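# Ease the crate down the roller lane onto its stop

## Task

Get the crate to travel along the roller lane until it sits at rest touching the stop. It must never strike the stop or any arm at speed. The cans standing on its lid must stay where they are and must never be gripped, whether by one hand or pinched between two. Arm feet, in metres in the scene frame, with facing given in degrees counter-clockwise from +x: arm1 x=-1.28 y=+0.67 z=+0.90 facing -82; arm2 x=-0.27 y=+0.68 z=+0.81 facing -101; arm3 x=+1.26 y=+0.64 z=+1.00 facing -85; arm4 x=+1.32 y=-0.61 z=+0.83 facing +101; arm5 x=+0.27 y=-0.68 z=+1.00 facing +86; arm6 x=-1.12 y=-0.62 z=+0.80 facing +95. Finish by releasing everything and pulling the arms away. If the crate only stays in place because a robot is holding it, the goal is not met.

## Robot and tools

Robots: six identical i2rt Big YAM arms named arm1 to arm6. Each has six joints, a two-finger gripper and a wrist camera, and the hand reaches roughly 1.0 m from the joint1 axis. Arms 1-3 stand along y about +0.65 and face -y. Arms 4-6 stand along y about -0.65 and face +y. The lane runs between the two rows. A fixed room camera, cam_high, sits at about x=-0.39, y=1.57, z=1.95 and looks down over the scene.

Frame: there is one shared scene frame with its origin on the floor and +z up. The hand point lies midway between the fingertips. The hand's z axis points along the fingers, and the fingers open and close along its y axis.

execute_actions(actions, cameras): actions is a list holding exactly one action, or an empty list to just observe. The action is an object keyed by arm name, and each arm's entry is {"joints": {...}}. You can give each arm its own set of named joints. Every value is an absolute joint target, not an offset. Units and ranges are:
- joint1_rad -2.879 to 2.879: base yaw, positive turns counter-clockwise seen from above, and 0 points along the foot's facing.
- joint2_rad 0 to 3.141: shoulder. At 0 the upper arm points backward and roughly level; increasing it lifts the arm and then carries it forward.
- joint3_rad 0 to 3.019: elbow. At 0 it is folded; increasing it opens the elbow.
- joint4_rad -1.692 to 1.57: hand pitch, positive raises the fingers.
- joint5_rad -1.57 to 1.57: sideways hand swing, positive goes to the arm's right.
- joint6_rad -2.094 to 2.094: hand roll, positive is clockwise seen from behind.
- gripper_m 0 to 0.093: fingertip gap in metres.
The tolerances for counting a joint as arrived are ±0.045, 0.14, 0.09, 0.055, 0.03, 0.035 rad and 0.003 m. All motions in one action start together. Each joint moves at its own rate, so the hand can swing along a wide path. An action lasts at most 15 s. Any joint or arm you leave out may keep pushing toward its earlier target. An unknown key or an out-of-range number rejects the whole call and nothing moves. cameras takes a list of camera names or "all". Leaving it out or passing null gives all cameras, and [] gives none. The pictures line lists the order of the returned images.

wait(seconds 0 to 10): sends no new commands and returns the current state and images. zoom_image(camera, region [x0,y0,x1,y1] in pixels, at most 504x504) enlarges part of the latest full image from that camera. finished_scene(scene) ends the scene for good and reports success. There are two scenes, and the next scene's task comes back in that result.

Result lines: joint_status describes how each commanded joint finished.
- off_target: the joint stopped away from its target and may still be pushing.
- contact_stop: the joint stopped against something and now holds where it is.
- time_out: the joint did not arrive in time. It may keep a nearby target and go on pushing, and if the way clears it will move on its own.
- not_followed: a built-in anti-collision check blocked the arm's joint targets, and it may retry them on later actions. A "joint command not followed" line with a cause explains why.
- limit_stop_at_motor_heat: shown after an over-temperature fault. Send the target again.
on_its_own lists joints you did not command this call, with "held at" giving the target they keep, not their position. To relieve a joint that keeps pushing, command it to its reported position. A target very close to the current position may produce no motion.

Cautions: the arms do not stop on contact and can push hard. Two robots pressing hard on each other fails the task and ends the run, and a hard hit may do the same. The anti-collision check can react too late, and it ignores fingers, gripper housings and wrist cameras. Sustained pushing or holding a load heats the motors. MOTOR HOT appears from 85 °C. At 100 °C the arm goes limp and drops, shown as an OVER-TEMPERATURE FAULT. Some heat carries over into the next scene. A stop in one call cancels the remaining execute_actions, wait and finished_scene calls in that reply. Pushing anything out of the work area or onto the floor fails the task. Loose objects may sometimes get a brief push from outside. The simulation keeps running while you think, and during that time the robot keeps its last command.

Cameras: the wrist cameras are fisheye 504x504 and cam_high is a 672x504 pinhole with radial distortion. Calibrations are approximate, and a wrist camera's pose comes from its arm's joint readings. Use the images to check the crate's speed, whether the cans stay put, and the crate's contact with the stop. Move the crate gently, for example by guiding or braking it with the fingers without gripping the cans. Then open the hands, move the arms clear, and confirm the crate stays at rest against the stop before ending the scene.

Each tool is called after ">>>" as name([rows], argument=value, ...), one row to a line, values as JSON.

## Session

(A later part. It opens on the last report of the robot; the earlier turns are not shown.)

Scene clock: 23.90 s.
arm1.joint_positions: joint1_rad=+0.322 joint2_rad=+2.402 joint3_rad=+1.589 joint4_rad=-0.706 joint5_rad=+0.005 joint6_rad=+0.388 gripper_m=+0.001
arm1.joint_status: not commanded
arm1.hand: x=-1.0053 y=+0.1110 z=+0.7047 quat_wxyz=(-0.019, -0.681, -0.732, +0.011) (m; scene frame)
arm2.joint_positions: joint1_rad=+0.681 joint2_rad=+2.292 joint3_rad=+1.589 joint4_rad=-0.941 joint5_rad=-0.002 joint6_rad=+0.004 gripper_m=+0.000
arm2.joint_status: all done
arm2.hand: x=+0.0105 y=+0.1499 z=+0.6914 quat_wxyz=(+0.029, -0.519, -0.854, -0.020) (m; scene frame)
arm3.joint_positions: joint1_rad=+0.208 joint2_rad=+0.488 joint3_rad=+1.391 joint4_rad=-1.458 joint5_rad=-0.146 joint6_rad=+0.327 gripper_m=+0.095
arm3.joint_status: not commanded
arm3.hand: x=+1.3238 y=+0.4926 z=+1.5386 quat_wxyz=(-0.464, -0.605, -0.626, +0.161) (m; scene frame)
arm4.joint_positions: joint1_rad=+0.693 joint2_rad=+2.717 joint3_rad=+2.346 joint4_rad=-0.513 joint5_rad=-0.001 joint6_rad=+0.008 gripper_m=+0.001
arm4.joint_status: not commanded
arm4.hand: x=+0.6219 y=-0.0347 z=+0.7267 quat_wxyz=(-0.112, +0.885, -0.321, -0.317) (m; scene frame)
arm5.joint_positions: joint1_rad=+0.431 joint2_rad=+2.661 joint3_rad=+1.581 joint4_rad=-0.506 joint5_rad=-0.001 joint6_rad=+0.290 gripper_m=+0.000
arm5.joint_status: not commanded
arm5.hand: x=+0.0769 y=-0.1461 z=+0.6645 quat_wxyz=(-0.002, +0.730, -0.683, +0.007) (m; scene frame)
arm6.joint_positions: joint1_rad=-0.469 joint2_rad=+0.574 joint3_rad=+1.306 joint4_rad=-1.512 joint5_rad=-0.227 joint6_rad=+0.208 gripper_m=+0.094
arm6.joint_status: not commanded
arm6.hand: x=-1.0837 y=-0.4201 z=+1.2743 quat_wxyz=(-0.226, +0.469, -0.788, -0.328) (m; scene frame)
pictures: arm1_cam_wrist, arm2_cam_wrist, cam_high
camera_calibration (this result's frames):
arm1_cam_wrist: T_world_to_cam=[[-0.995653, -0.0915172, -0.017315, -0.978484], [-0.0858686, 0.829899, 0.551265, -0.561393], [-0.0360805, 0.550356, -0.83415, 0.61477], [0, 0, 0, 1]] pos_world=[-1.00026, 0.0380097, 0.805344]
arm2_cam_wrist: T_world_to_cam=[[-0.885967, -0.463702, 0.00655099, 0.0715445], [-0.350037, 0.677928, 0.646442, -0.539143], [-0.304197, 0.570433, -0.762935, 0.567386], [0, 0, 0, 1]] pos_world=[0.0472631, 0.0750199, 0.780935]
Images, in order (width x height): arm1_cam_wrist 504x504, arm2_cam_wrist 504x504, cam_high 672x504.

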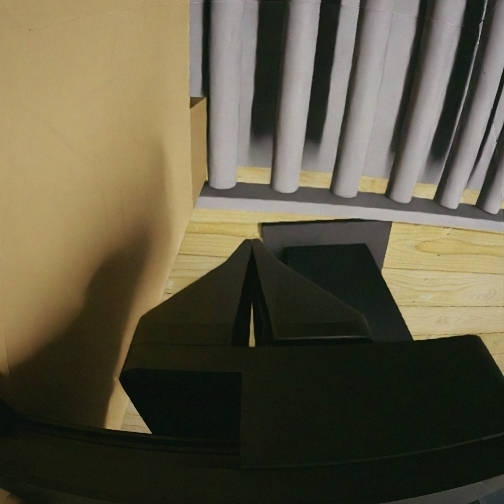

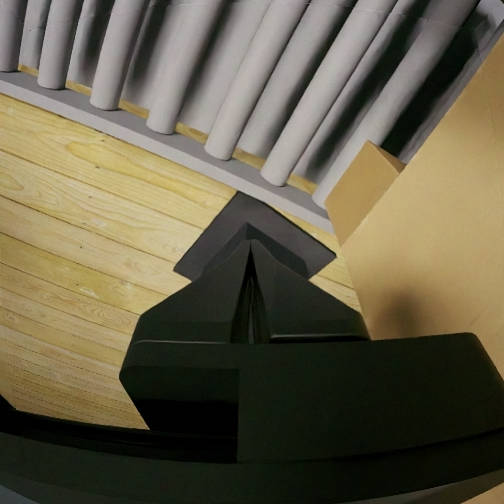

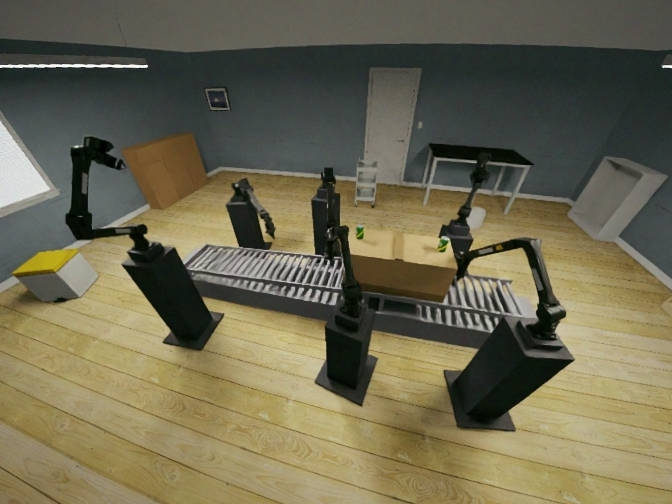

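>>> execute_actions([
  {"arm2":{"joints":{"joint1_rad":0.85,"joint2_rad":1.0}},"arm1":{"joints":{"joint1_rad":-0.5,"joint2_rad":1.5}},"arm6":{"joints":{"joint1_rad":-0.08,"joint2_rad":1.3,"joint3_rad":1.9,"joint4_rad":-0.9,"joint5_rad":0,"joint6_rad":-0.3,"gripper_m":0}}},
], cameras=[])

>>> execute_actions([
  {"arm1":{"joints":{"joint2_rad":0.8}},"arm6":{"joints":{"joint2_rad":2.45}},"arm5":{"joints":{"joint1_rad":0.52,"joint2_rad":2.8,"joint3_rad":1.85,"joint4_rad":-0.55,"joint6_rad":0.35}}},
], cameras=["cam_high"])

Scene clock: 26.40 s.
arm1.joint_positions: joint1_rad=-0.505 joint2_rad=+1.501 joint3_rad=+1.589 joint4_rad=-0.701 joint5_rad=+0.004 joint6_rad=+0.392 gripper_m=+0.001
arm1.joint_status: all done
arm1.hand: x=-1.5093 y=+0.0627 z=+1.3002 quat_wxyz=(-0.325, -0.815, -0.353, +0.324) (m; scene frame)
arm2.joint_positions: joint1_rad=+0.857 joint2_rad=+0.996 joint3_rad=+1.600 joint4_rad=-0.943 joint5_rad=-0.001 joint6_rad=+0.004 gripper_m=+0.000
arm2.joint_status: all done
arm2.hand: x=-0.0121 y=+0.3473 z=+1.4335 quat_wxyz=(-0.520, -0.361, -0.731, +0.254) (m; scene frame)
arm3.joint_positions: joint1_rad=+0.208 joint2_rad=+0.488 joint3_rad=+1.391 joint4_rad=-1.458 joint5_rad=-0.146 joint6_rad=+0.327 gripper_m=+0.095
arm3.joint_status: not commanded
arm3.hand: x=+1.3238 y=+0.4926 z=+1.5386 quat_wxyz=(-0.464, -0.605, -0.626, +0.161) (m; scene frame)
arm4.joint_positions: joint1_rad=+0.693 joint2_rad=+2.717 joint3_rad=+2.346 joint4_rad=-0.513 joint5_rad=-0.001 joint6_rad=+0.008 gripper_m=+0.001
arm4.joint_status: not commanded
arm4.hand: x=+0.6219 y=-0.0347 z=+0.7267 quat_wxyz=(-0.112, +0.885, -0.321, -0.317) (m; scene frame)
arm5.joint_positions: joint1_rad=+0.431 joint2_rad=+2.661 joint3_rad=+1.581 joint4_rad=-0.506 joint5_rad=-0.001 joint6_rad=+0.290 gripper_m=+0.000
arm5.joint_status: not commanded
arm5.hand: x=+0.0769 y=-0.1461 z=+0.6645 quat_wxyz=(-0.002, +0.730, -0.683, +0.007) (m; scene frame)
arm6.joint_positions: joint1_rad=-0.086 joint2_rad=+1.313 joint3_rad=+1.838 joint4_rad=-0.930 joint5_rad=-0.003 joint6_rad=-0.287 gripper_m=+0.000
arm6.joint_status: all done
arm6.hand: x=-1.1220 y=-0.0692 z=+1.4046 quat_wxyz=(-0.440, +0.669, -0.499, -0.332) (m; scene frame)
pictures: none
No camera images: the call's "cameras" was empty. Leave "cameras" out to get every camera's image.

Scene clock: 28.43 s.
arm1.joint_positions: joint1_rad=-0.505 joint2_rad=+0.801 joint3_rad=+1.605 joint4_rad=-0.701 joint5_rad=+0.004 joint6_rad=+0.392 gripper_m=+0.001
arm1.joint_status: all done
arm1.hand: x=-1.3901 y=+0.3664 z=+1.6463 quat_wxyz=(-0.528, -0.616, -0.267, +0.520) (m; scene frame)
arm2.joint_positions: joint1_rad=+0.857 joint2_rad=+0.996 joint3_rad=+1.600 joint4_rad=-0.943 joint5_rad=-0.001 joint6_rad=+0.004 gripper_m=+0.000
arm2.joint_status: not commanded
arm2.hand: x=-0.0121 y=+0.3473 z=+1.4335 quat_wxyz=(-0.520, -0.361, -0.731, +0.254) (m; scene frame)
arm3.joint_positions: joint1_rad=+0.208 joint2_rad=+0.488 joint3_rad=+1.391 joint4_rad=-1.458 joint5_rad=-0.146 joint6_rad=+0.327 gripper_m=+0.095
arm3.joint_status: not commanded
arm3.hand: x=+1.3238 y=+0.4926 z=+1.5386 quat_wxyz=(-0.464, -0.605, -0.626, +0.161) (m; scene frame)
arm4.joint_positions: joint1_rad=+0.693 joint2_rad=+2.717 joint3_rad=+2.346 joint4_rad=-0.513 joint5_rad=-0.001 joint6_rad=+0.008 gripper_m=+0.001
arm4.joint_status: not commanded
arm4.hand: x=+0.6219 y=-0.0347 z=+0.7267 quat_wxyz=(-0.112, +0.885, -0.321, -0.317) (m; scene frame)
arm5.joint_positions: joint1_rad=+0.527 joint2_rad=+2.784 joint3_rad=+1.829 joint4_rad=-0.543 joint5_rad=-0.001 joint6_rad=+0.340 gripper_m=+0.000
arm5.joint_status: all done
arm5.hand: x=-0.0048 y=-0.1016 z=+0.6436 quat_wxyz=(-0.019, +0.746, -0.665, -0.033) (m; scene frame)
arm6.joint_positions: joint1_rad=-0.086 joint2_rad=+2.480 joint3_rad=+1.870 joint4_rad=-0.910 joint5_rad=-0.003 joint6_rad=-0.287 gripper_m=+0.000
arm6.joint_status: all done
arm6.hand: x=-1.1236 y=+0.0730 z=+0.6422 quat_wxyz=(-0.020, +0.801, -0.598, -0.018) (m; scene frame)
pictures: cam_high
Images, in order (width x height): cam_high 672x504.

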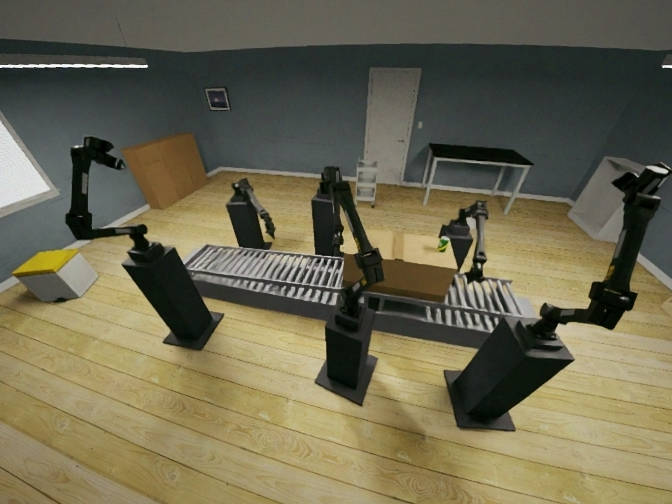

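>>> execute_actions([
  {"arm6":{"joints":{"joint1_rad":-0.255}},"arm2":{"joints":{"joint1_rad":-0.6,"joint2_rad":0.6}}},
], cameras=[])

>>> execute_actions([
  {"arm6":{"joints":{"joint1_rad":-0.35}}},
], cameras=["cam_high"])

>>> execute_actions([
  {"arm6":{"joints":{"joint1_rad":-0.435}},"arm5":{"joints":{"joint1_rad":0.45}}},
], cameras=[])

>>> execute_actions([
  {"arm6":{"joints":{"joint1_rad":-0.52,"joint6_rad":-0.4}},"arm5":{"joints":{"joint1_rad":0.36,"joint6_rad":0.27}}},
], cameras=["cam_high"])

Scene clock: 30.93 s.
arm1.joint_positions: joint1_rad=-0.505 joint2_rad=+0.801 joint3_rad=+1.605 joint4_rad=-0.701 joint5_rad=+0.004 joint6_rad=+0.392 gripper_m=+0.001
arm1.joint_status: not commanded
arm1.hand: x=-1.3901 y=+0.3664 z=+1.6463 quat_wxyz=(-0.528, -0.616, -0.267, +0.520) (m; scene frame)
arm2.joint_positions: joint1_rad=-0.588 joint2_rad=+0.609 joint3_rad=+1.599 joint4_rad=-0.943 joint5_rad=+0.001 joint6_rad=+0.004 gripper_m=+0.000
arm2.joint_status: all done
arm2.hand: x=-0.4141 y=+0.5355 z=+1.5454 quat_wxyz=(-0.278, -0.640, -0.261, +0.668) (m; scene frame)
arm3.joint_positions: joint1_rad=+0.208 joint2_rad=+0.488 joint3_rad=+1.391 joint4_rad=-1.458 joint5_rad=-0.146 joint6_rad=+0.327 gripper_m=+0.095
arm3.joint_status: not commanded
arm3.hand: x=+1.3238 y=+0.4926 z=+1.5386 quat_wxyz=(-0.464, -0.605, -0.626, +0.161) (m; scene frame)
arm4.joint_positions: joint1_rad=+0.693 joint2_rad=+2.717 joint3_rad=+2.346 joint4_rad=-0.513 joint5_rad=-0.001 joint6_rad=+0.008 gripper_m=+0.001
arm4.joint_status: not commanded
arm4.hand: x=+0.6219 y=-0.0347 z=+0.7267 quat_wxyz=(-0.112, +0.885, -0.321, -0.317) (m; scene frame)
arm5.joint_positions: joint1_rad=+0.527 joint2_rad=+2.784 joint3_rad=+1.829 joint4_rad=-0.543 joint5_rad=-0.001 joint6_rad=+0.340 gripper_m=+0.000
arm5.joint_status: not commanded
arm5.hand: x=-0.0048 y=-0.1016 z=+0.6436 quat_wxyz=(-0.019, +0.746, -0.665, -0.033) (m; scene frame)
arm6.joint_positions: joint1_rad=-0.252 joint2_rad=+2.476 joint3_rad=+1.870 joint4_rad=-0.910 joint5_rad=-0.003 joint6_rad=-0.287 gripper_m=+0.000
arm6.joint_status: all done
arm6.hand: x=-1.0096 y=+0.0646 z=+0.6442 quat_wxyz=(-0.023, +0.749, -0.663, -0.017) (m; scene frame)
pictures: none
No camera images: the call's "cameras" was empty. Leave "cameras" out to get every camera's image.

Scene clock: 32.60 s.
arm1.joint_positions: joint1_rad=-0.505 joint2_rad=+0.801 joint3_rad=+1.605 joint4_rad=-0.701 joint5_rad=+0.004 joint6_rad=+0.392 gripper_m=+0.001
arm1.joint_status: not commanded
arm1.hand: x=-1.3901 y=+0.3664 z=+1.6463 quat_wxyz=(-0.528, -0.616, -0.267, +0.520) (m; scene frame)
arm2.joint_positions: joint1_rad=-0.588 joint2_rad=+0.609 joint3_rad=+1.599 joint4_rad=-0.943 joint5_rad=+0.001 joint6_rad=+0.004 gripper_m=+0.000
arm2.joint_status: not commanded
arm2.hand: x=-0.4141 y=+0.5355 z=+1.5454 quat_wxyz=(-0.278, -0.640, -0.261, +0.668) (m; scene frame)
arm3.joint_positions: joint1_rad=+0.208 joint2_rad=+0.488 joint3_rad=+1.391 joint4_rad=-1.458 joint5_rad=-0.146 joint6_rad=+0.327 gripper_m=+0.095
arm3.joint_status: not commanded
arm3.hand: x=+1.3238 y=+0.4926 z=+1.5386 quat_wxyz=(-0.464, -0.605, -0.626, +0.161) (m; scene frame)
arm4.joint_positions: joint1_rad=+0.693 joint2_rad=+2.717 joint3_rad=+2.346 joint4_rad=-0.513 joint5_rad=-0.001 joint6_rad=+0.008 gripper_m=+0.001
arm4.joint_status: not commanded
arm4.hand: x=+0.6219 y=-0.0347 z=+0.7267 quat_wxyz=(-0.112, +0.885, -0.321, -0.317) (m; scene frame)
arm5.joint_positions: joint1_rad=+0.508 joint2_rad=+2.784 joint3_rad=+1.829 joint4_rad=-0.546 joint5_rad=-0.002 joint6_rad=+0.340 gripper_m=+0.000
arm5.joint_status: not commanded
arm5.hand: x=+0.0066 y=-0.0970 z=+0.6437 quat_wxyz=(-0.019, +0.739, -0.673, -0.032) (m; scene frame)
arm6.joint_positions: joint1_rad=-0.339 joint2_rad=+2.476 joint3_rad=+1.870 joint4_rad=-0.910 joint5_rad=-0.003 joint6_rad=-0.287 gripper_m=+0.000
arm6.joint_status: all done
arm6.hand: x=-0.9512 y=+0.0524 z=+0.6443 quat_wxyz=(-0.023, +0.719, -0.694, -0.016) (m; scene frame)
pictures: cam_high
Images, in order (width x height): cam_high 672x504.

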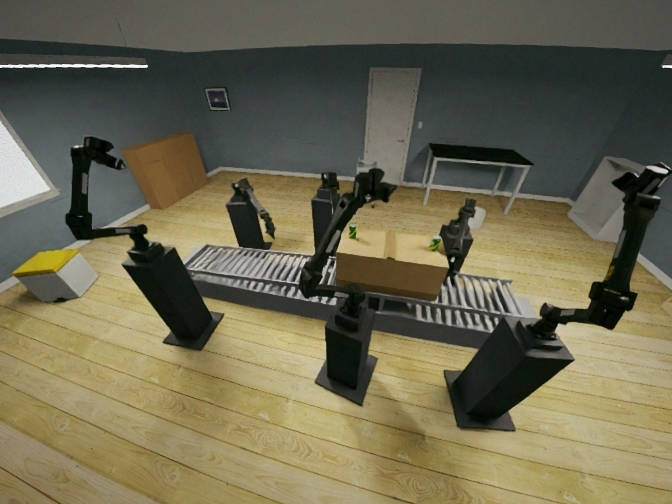

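Scene clock: 34.30 s.
arm1.joint_positions: joint1_rad=-0.505 joint2_rad=+0.801 joint3_rad=+1.605 joint4_rad=-0.701 joint5_rad=+0.004 joint6_rad=+0.392 gripper_m=+0.001
arm1.joint_status: not commanded
arm1.hand: x=-1.3901 y=+0.3664 z=+1.6463 quat_wxyz=(-0.528, -0.616, -0.267, +0.520) (m; scene frame)
arm2.joint_positions: joint1_rad=-0.588 joint2_rad=+0.609 joint3_rad=+1.599 joint4_rad=-0.943 joint5_rad=+0.001 joint6_rad=+0.004 gripper_m=+0.000
arm2.joint_status: not commanded
arm2.hand: x=-0.4141 y=+0.5355 z=+1.5454 quat_wxyz=(-0.278, -0.640, -0.261, +0.668) (m; scene frame)
arm3.joint_positions: joint1_rad=+0.208 joint2_rad=+0.488 joint3_rad=+1.391 joint4_rad=-1.458 joint5_rad=-0.146 joint6_rad=+0.327 gripper_m=+0.095
arm3.joint_status: not commanded
arm3.hand: x=+1.3238 y=+0.4926 z=+1.5386 quat_wxyz=(-0.464, -0.605, -0.626, +0.161) (m; scene frame)
arm4.joint_positions: joint1_rad=+0.693 joint2_rad=+2.717 joint3_rad=+2.346 joint4_rad=-0.513 joint5_rad=-0.001 joint6_rad=+0.008 gripper_m=+0.001
arm4.joint_status: not commanded
arm4.hand: x=+0.6219 y=-0.0347 z=+0.7267 quat_wxyz=(-0.112, +0.885, -0.321, -0.317) (m; scene frame)
arm5.joint_positions: joint1_rad=+0.422 joint2_rad=+2.784 joint3_rad=+1.829 joint4_rad=-0.548 joint5_rad=-0.002 joint6_rad=+0.341 gripper_m=+0.000
arm5.joint_status: all done
arm5.hand: x=+0.0575 y=-0.0765 z=+0.6443 quat_wxyz=(-0.020, +0.709, -0.704, -0.031) (m; scene frame)
arm6.joint_positions: joint1_rad=-0.417 joint2_rad=+2.476 joint3_rad=+1.870 joint4_rad=-0.910 joint5_rad=-0.003 joint6_rad=-0.287 gripper_m=+0.000
arm6.joint_status: all done
arm6.hand: x=-0.8993 y=+0.0368 z=+0.6442 quat_wxyz=(-0.024, +0.691, -0.722, -0.015) (m; scene frame)
pictures: none
No camera images: the call's "cameras" was empty. Leave "cameras" out to get every camera's image.

Scene clock: 36.00 s.
arm1.joint_positions: joint1_rad=-0.505 joint2_rad=+0.801 joint3_rad=+1.605 joint4_rad=-0.701 joint5_rad=+0.004 joint6_rad=+0.392 gripper_m=+0.001
arm1.joint_status: not commanded
arm1.hand: x=-1.3901 y=+0.3664 z=+1.6463 quat_wxyz=(-0.528, -0.616, -0.267, +0.520) (m; scene frame)
arm2.joint_positions: joint1_rad=-0.588 joint2_rad=+0.609 joint3_rad=+1.599 joint4_rad=-0.943 joint5_rad=+0.001 joint6_rad=+0.004 gripper_m=+0.000
arm2.joint_status: not commanded
arm2.hand: x=-0.4141 y=+0.5355 z=+1.5454 quat_wxyz=(-0.278, -0.640, -0.261, +0.668) (m; scene frame)
arm3.joint_positions: joint1_rad=+0.208 joint2_rad=+0.488 joint3_rad=+1.391 joint4_rad=-1.458 joint5_rad=-0.146 joint6_rad=+0.327 gripper_m=+0.095
arm3.joint_status: not commanded
arm3.hand: x=+1.3238 y=+0.4926 z=+1.5386 quat_wxyz=(-0.464, -0.605, -0.626, +0.161) (m; scene frame)
arm4.joint_positions: joint1_rad=+0.693 joint2_rad=+2.717 joint3_rad=+2.346 joint4_rad=-0.513 joint5_rad=-0.001 joint6_rad=+0.008 gripper_m=+0.001
arm4.joint_status: not commanded
arm4.hand: x=+0.6219 y=-0.0347 z=+0.7267 quat_wxyz=(-0.112, +0.885, -0.321, -0.317) (m; scene frame)
arm5.joint_positions: joint1_rad=+0.318 joint2_rad=+2.784 joint3_rad=+1.829 joint4_rad=-0.552 joint5_rad=+0.008 joint6_rad=+0.268 gripper_m=+0.000
arm5.joint_status: all done
arm5.hand: x=+0.1224 y=-0.0581 z=+0.6447 quat_wxyz=(-0.025, +0.698, -0.715, -0.025) (m; scene frame)
arm6.joint_positions: joint1_rad=-0.514 joint2_rad=+2.476 joint3_rad=+1.870 joint4_rad=-0.910 joint5_rad=-0.002 joint6_rad=-0.387 gripper_m=+0.000
arm6.joint_status: all done
arm6.hand: x=-0.8375 y=+0.0122 z=+0.6440 quat_wxyz=(-0.025, +0.693, -0.721, -0.013) (m; scene frame)
pictures: cam_high
Images, in order (width x height): cam_high 672x504.

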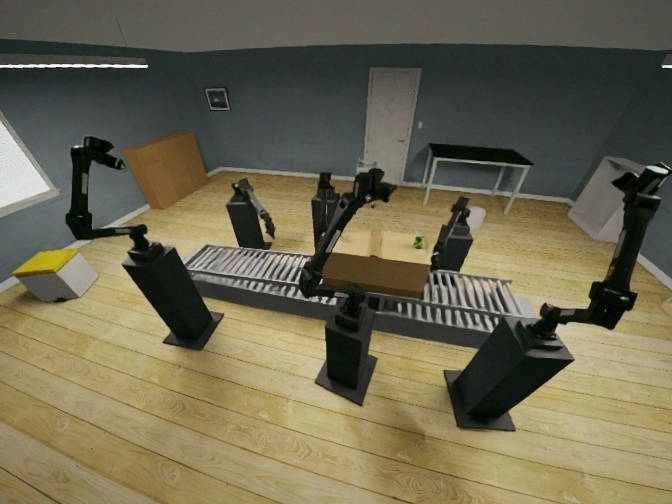

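>>> execute_actions([
  {"arm6":{"joints":{"joint1_rad":-0.6,"joint6_rad":-0.5}},"arm5":{"joints":{"joint1_rad":0.29,"joint6_rad":0.2}},"arm4":{"joints":{"joint1_rad":-0.5,"joint2_rad":1.5,"joint3_rad":1.6}},"arm3":{"joints":{"joint1_rad":-1.0,"joint2_rad":1.6,"joint3_rad":2.5,"joint4_rad":-0.35,"joint5_rad":0,"joint6_rad":0,"gripper_m":0}},"arm2":{"joints":{"joint1_rad":-1.5}}},
], cameras=[])

>>> execute_actions([
  {"arm6":{"joints":{"joint1_rad":-0.67}},"arm5":{"joints":{"joint1_rad":0.22,"joint6_rad":0.12}},"arm3":{"joints":{"joint2_rad":3.05}}},
], cameras=[])

>>> execute_actions([
  {"arm6":{"joints":{"joint1_rad":-0.74,"joint6_rad":-0.65}},"arm5":{"joints":{"joint1_rad":0.15,"joint6_rad":0.05}}},
], cameras=["cam_high"])

Scene clock: 39.10 s.
arm1.joint_positions: joint1_rad=-0.505 joint2_rad=+0.801 joint3_rad=+1.605 joint4_rad=-0.701 joint5_rad=+0.004 joint6_rad=+0.392 gripper_m=+0.001
arm1.joint_status: not commanded
arm1.hand: x=-1.3901 y=+0.3664 z=+1.6463 quat_wxyz=(-0.528, -0.616, -0.267, +0.520) (m; scene frame)
arm2.joint_positions: joint1_rad=-1.489 joint2_rad=+0.609 joint3_rad=+1.599 joint4_rad=-0.943 joint5_rad=+0.001 joint6_rad=+0.004 gripper_m=+0.000
arm2.joint_status: all done
arm2.hand: x=-0.4719 y=+0.7045 z=+1.5449 quat_wxyz=(+0.041, -0.690, +0.043, +0.721) (m; scene frame)
arm3.joint_positions: joint1_rad=-1.010 joint2_rad=+1.599 joint3_rad=+2.456 joint4_rad=-0.364 joint5_rad=+0.000 joint6_rad=+0.012 gripper_m=+0.001
arm3.joint_status: all done
arm3.hand: x=+0.7934 y=+0.3021 z=+1.9027 quat_wxyz=(-0.275, -0.495, -0.158, +0.809) (m; scene frame)
arm4.joint_positions: joint1_rad=-0.498 joint2_rad=+1.495 joint3_rad=+1.598 joint4_rad=-0.501 joint5_rad=+0.003 joint6_rad=+0.007 gripper_m=+0.001
arm4.joint_status: all done
arm4.hand: x=+1.5253 y=+0.0253 z=+1.2888 quat_wxyz=(-0.446, +0.489, -0.674, -0.327) (m; scene frame)
arm5.joint_positions: joint1_rad=+0.140 joint2_rad=+2.794 joint3_rad=+1.825 joint4_rad=-0.568 joint5_rad=+0.043 joint6_rad=+0.136 gripper_m=+0.000
arm5.joint_status: joint1_rad off_target (ended at +0.140, target +0.290); joint6_rad off_target (ended at +0.136, target +0.200)
arm5.hand: x=+0.2410 y=-0.0513 z=+0.6388 quat_wxyz=(-0.033, +0.682, -0.731, +0.000) (m; scene frame)
arm6.joint_positions: joint1_rad=-0.601 joint2_rad=+2.475 joint3_rad=+1.870 joint4_rad=-0.910 joint5_rad=+0.001 joint6_rad=-0.487 gripper_m=+0.000
arm6.joint_status: all done
arm6.hand: x=-0.7833 y=-0.0150 z=+0.6446 quat_wxyz=(-0.027, +0.697, -0.716, -0.009) (m; scene frame)
pictures: none
No camera images: the call's "cameras" was empty. Leave "cameras" out to get every camera's image.

Scene clock: 41.33 s.
arm1.joint_positions: joint1_rad=-0.505 joint2_rad=+0.801 joint3_rad=+1.605 joint4_rad=-0.701 joint5_rad=+0.004 joint6_rad=+0.392 gripper_m=+0.001
arm1.joint_status: not commanded
arm1.hand: x=-1.3901 y=+0.3664 z=+1.6463 quat_wxyz=(-0.528, -0.616, -0.267, +0.520) (m; scene frame)
arm2.joint_positions: joint1_rad=-1.489 joint2_rad=+0.609 joint3_rad=+1.599 joint4_rad=-0.943 joint5_rad=+0.001 joint6_rad=+0.004 gripper_m=+0.000
arm2.joint_status: not commanded
arm2.hand: x=-0.4719 y=+0.7045 z=+1.5449 quat_wxyz=(+0.041, -0.690, +0.043, +0.721) (m; scene frame)
arm3.joint_positions: joint1_rad=-1.010 joint2_rad=+3.060 joint3_rad=+2.452 joint4_rad=-0.362 joint5_rad=+0.000 joint6_rad=+0.012 gripper_m=+0.001
arm3.joint_status: all done
arm3.hand: x=+0.5800 y=+0.1324 z=+0.6589 quat_wxyz=(-0.096, -0.911, -0.295, +0.273) (m; scene frame)
arm4.joint_positions: joint1_rad=-0.498 joint2_rad=+1.495 joint3_rad=+1.598 joint4_rad=-0.501 joint5_rad=+0.003 joint6_rad=+0.007 gripper_m=+0.001
arm4.joint_status: not commanded
arm4.hand: x=+1.5253 y=+0.0253 z=+1.2888 quat_wxyz=(-0.446, +0.489, -0.674, -0.327) (m; scene frame)
arm5.joint_positions: joint1_rad=+0.133 joint2_rad=+2.795 joint3_rad=+1.825 joint4_rad=-0.559 joint5_rad=+0.037 joint6_rad=+0.100 gripper_m=+0.000
arm5.joint_status: joint1_rad time_out (moved -0.007 of +0.080); the others done
arm5.on_its_own: joint1_rad reads +0.133 and still pushes toward +0.220 since a time_out
arm5.hand: x=+0.2441 y=-0.0493 z=+0.6386 quat_wxyz=(-0.033, +0.692, -0.721, -0.004) (m; scene frame)
arm6.joint_positions: joint1_rad=-0.679 joint2_rad=+2.475 joint3_rad=+1.870 joint4_rad=-0.910 joint5_rad=+0.001 joint6_rad=-0.488 gripper_m=+0.000
arm6.joint_status: all done
arm6.hand: x=-0.7377 y=-0.0432 z=+0.6444 quat_wxyz=(-0.027, +0.669, -0.743, -0.008) (m; scene frame)
pictures: none
No camera images: the call's "cameras" was empty. Leave "cameras" out to get every camera's image.

not run: a stop came earlier in this reply.

>>> execute_actions([
  {"arm5":{"joints":{"joint1_rad":0.14,"joint6_rad":0.0}}},
], cameras=["cam_high"])

>>> execute_actions(actions=[], cameras=[])

Scene clock: 43.27 s.
arm1.joint_positions: joint1_rad=-0.505 joint2_rad=+0.801 joint3_rad=+1.605 joint4_rad=-0.701 joint5_rad=+0.004 joint6_rad=+0.392 gripper_m=+0.001
arm1.joint_status: not commanded
arm1.hand: x=-1.3901 y=+0.3664 z=+1.6463 quat_wxyz=(-0.528, -0.616, -0.267, +0.520) (m; scene frame)
arm2.joint_positions: joint1_rad=-1.489 joint2_rad=+0.609 joint3_rad=+1.599 joint4_rad=-0.943 joint5_rad=+0.001 joint6_rad=+0.004 gripper_m=+0.000
arm2.joint_status: not commanded
arm2.hand: x=-0.4719 y=+0.7045 z=+1.5449 quat_wxyz=(+0.041, -0.690, +0.043, +0.721) (m; scene frame)
arm3.joint_positions: joint1_rad=-1.010 joint2_rad=+3.060 joint3_rad=+2.452 joint4_rad=-0.362 joint5_rad=+0.000 joint6_rad=+0.012 gripper_m=+0.001
arm3.joint_status: not commanded
arm3.hand: x=+0.5800 y=+0.1324 z=+0.6589 quat_wxyz=(-0.096, -0.911, -0.295, +0.273) (m; scene frame)
arm4.joint_positions: joint1_rad=-0.498 joint2_rad=+1.495 joint3_rad=+1.598 joint4_rad=-0.501 joint5_rad=+0.003 joint6_rad=+0.007 gripper_m=+0.001
arm4.joint_status: not commanded
arm4.hand: x=+1.5253 y=+0.0253 z=+1.2888 quat_wxyz=(-0.446, +0.489, -0.674, -0.327) (m; scene frame)
arm5.joint_positions: joint1_rad=+0.003 joint2_rad=+2.795 joint3_rad=+1.825 joint4_rad=-0.546 joint5_rad=+0.050 joint6_rad=-0.032 gripper_m=+0.000
arm5.joint_status: joint1_rad off_target (ended at +0.003, target +0.140); the others done
arm5.hand: x=+0.3286 y=-0.0477 z=+0.6394 quat_wxyz=(-0.043, +0.692, -0.721, +0.000) (m; scene frame)
arm6.joint_positions: joint1_rad=-0.679 joint2_rad=+2.475 joint3_rad=+1.870 joint4_rad=-0.910 joint5_rad=+0.001 joint6_rad=-0.488 gripper_m=+0.000
arm6.joint_status: not commanded
arm6.hand: x=-0.7377 y=-0.0432 z=+0.6444 quat_wxyz=(-0.027, +0.669, -0.743, -0.008) (m; scene frame)
pictures: cam_high
Images, in order (width x height): cam_high 672x504.

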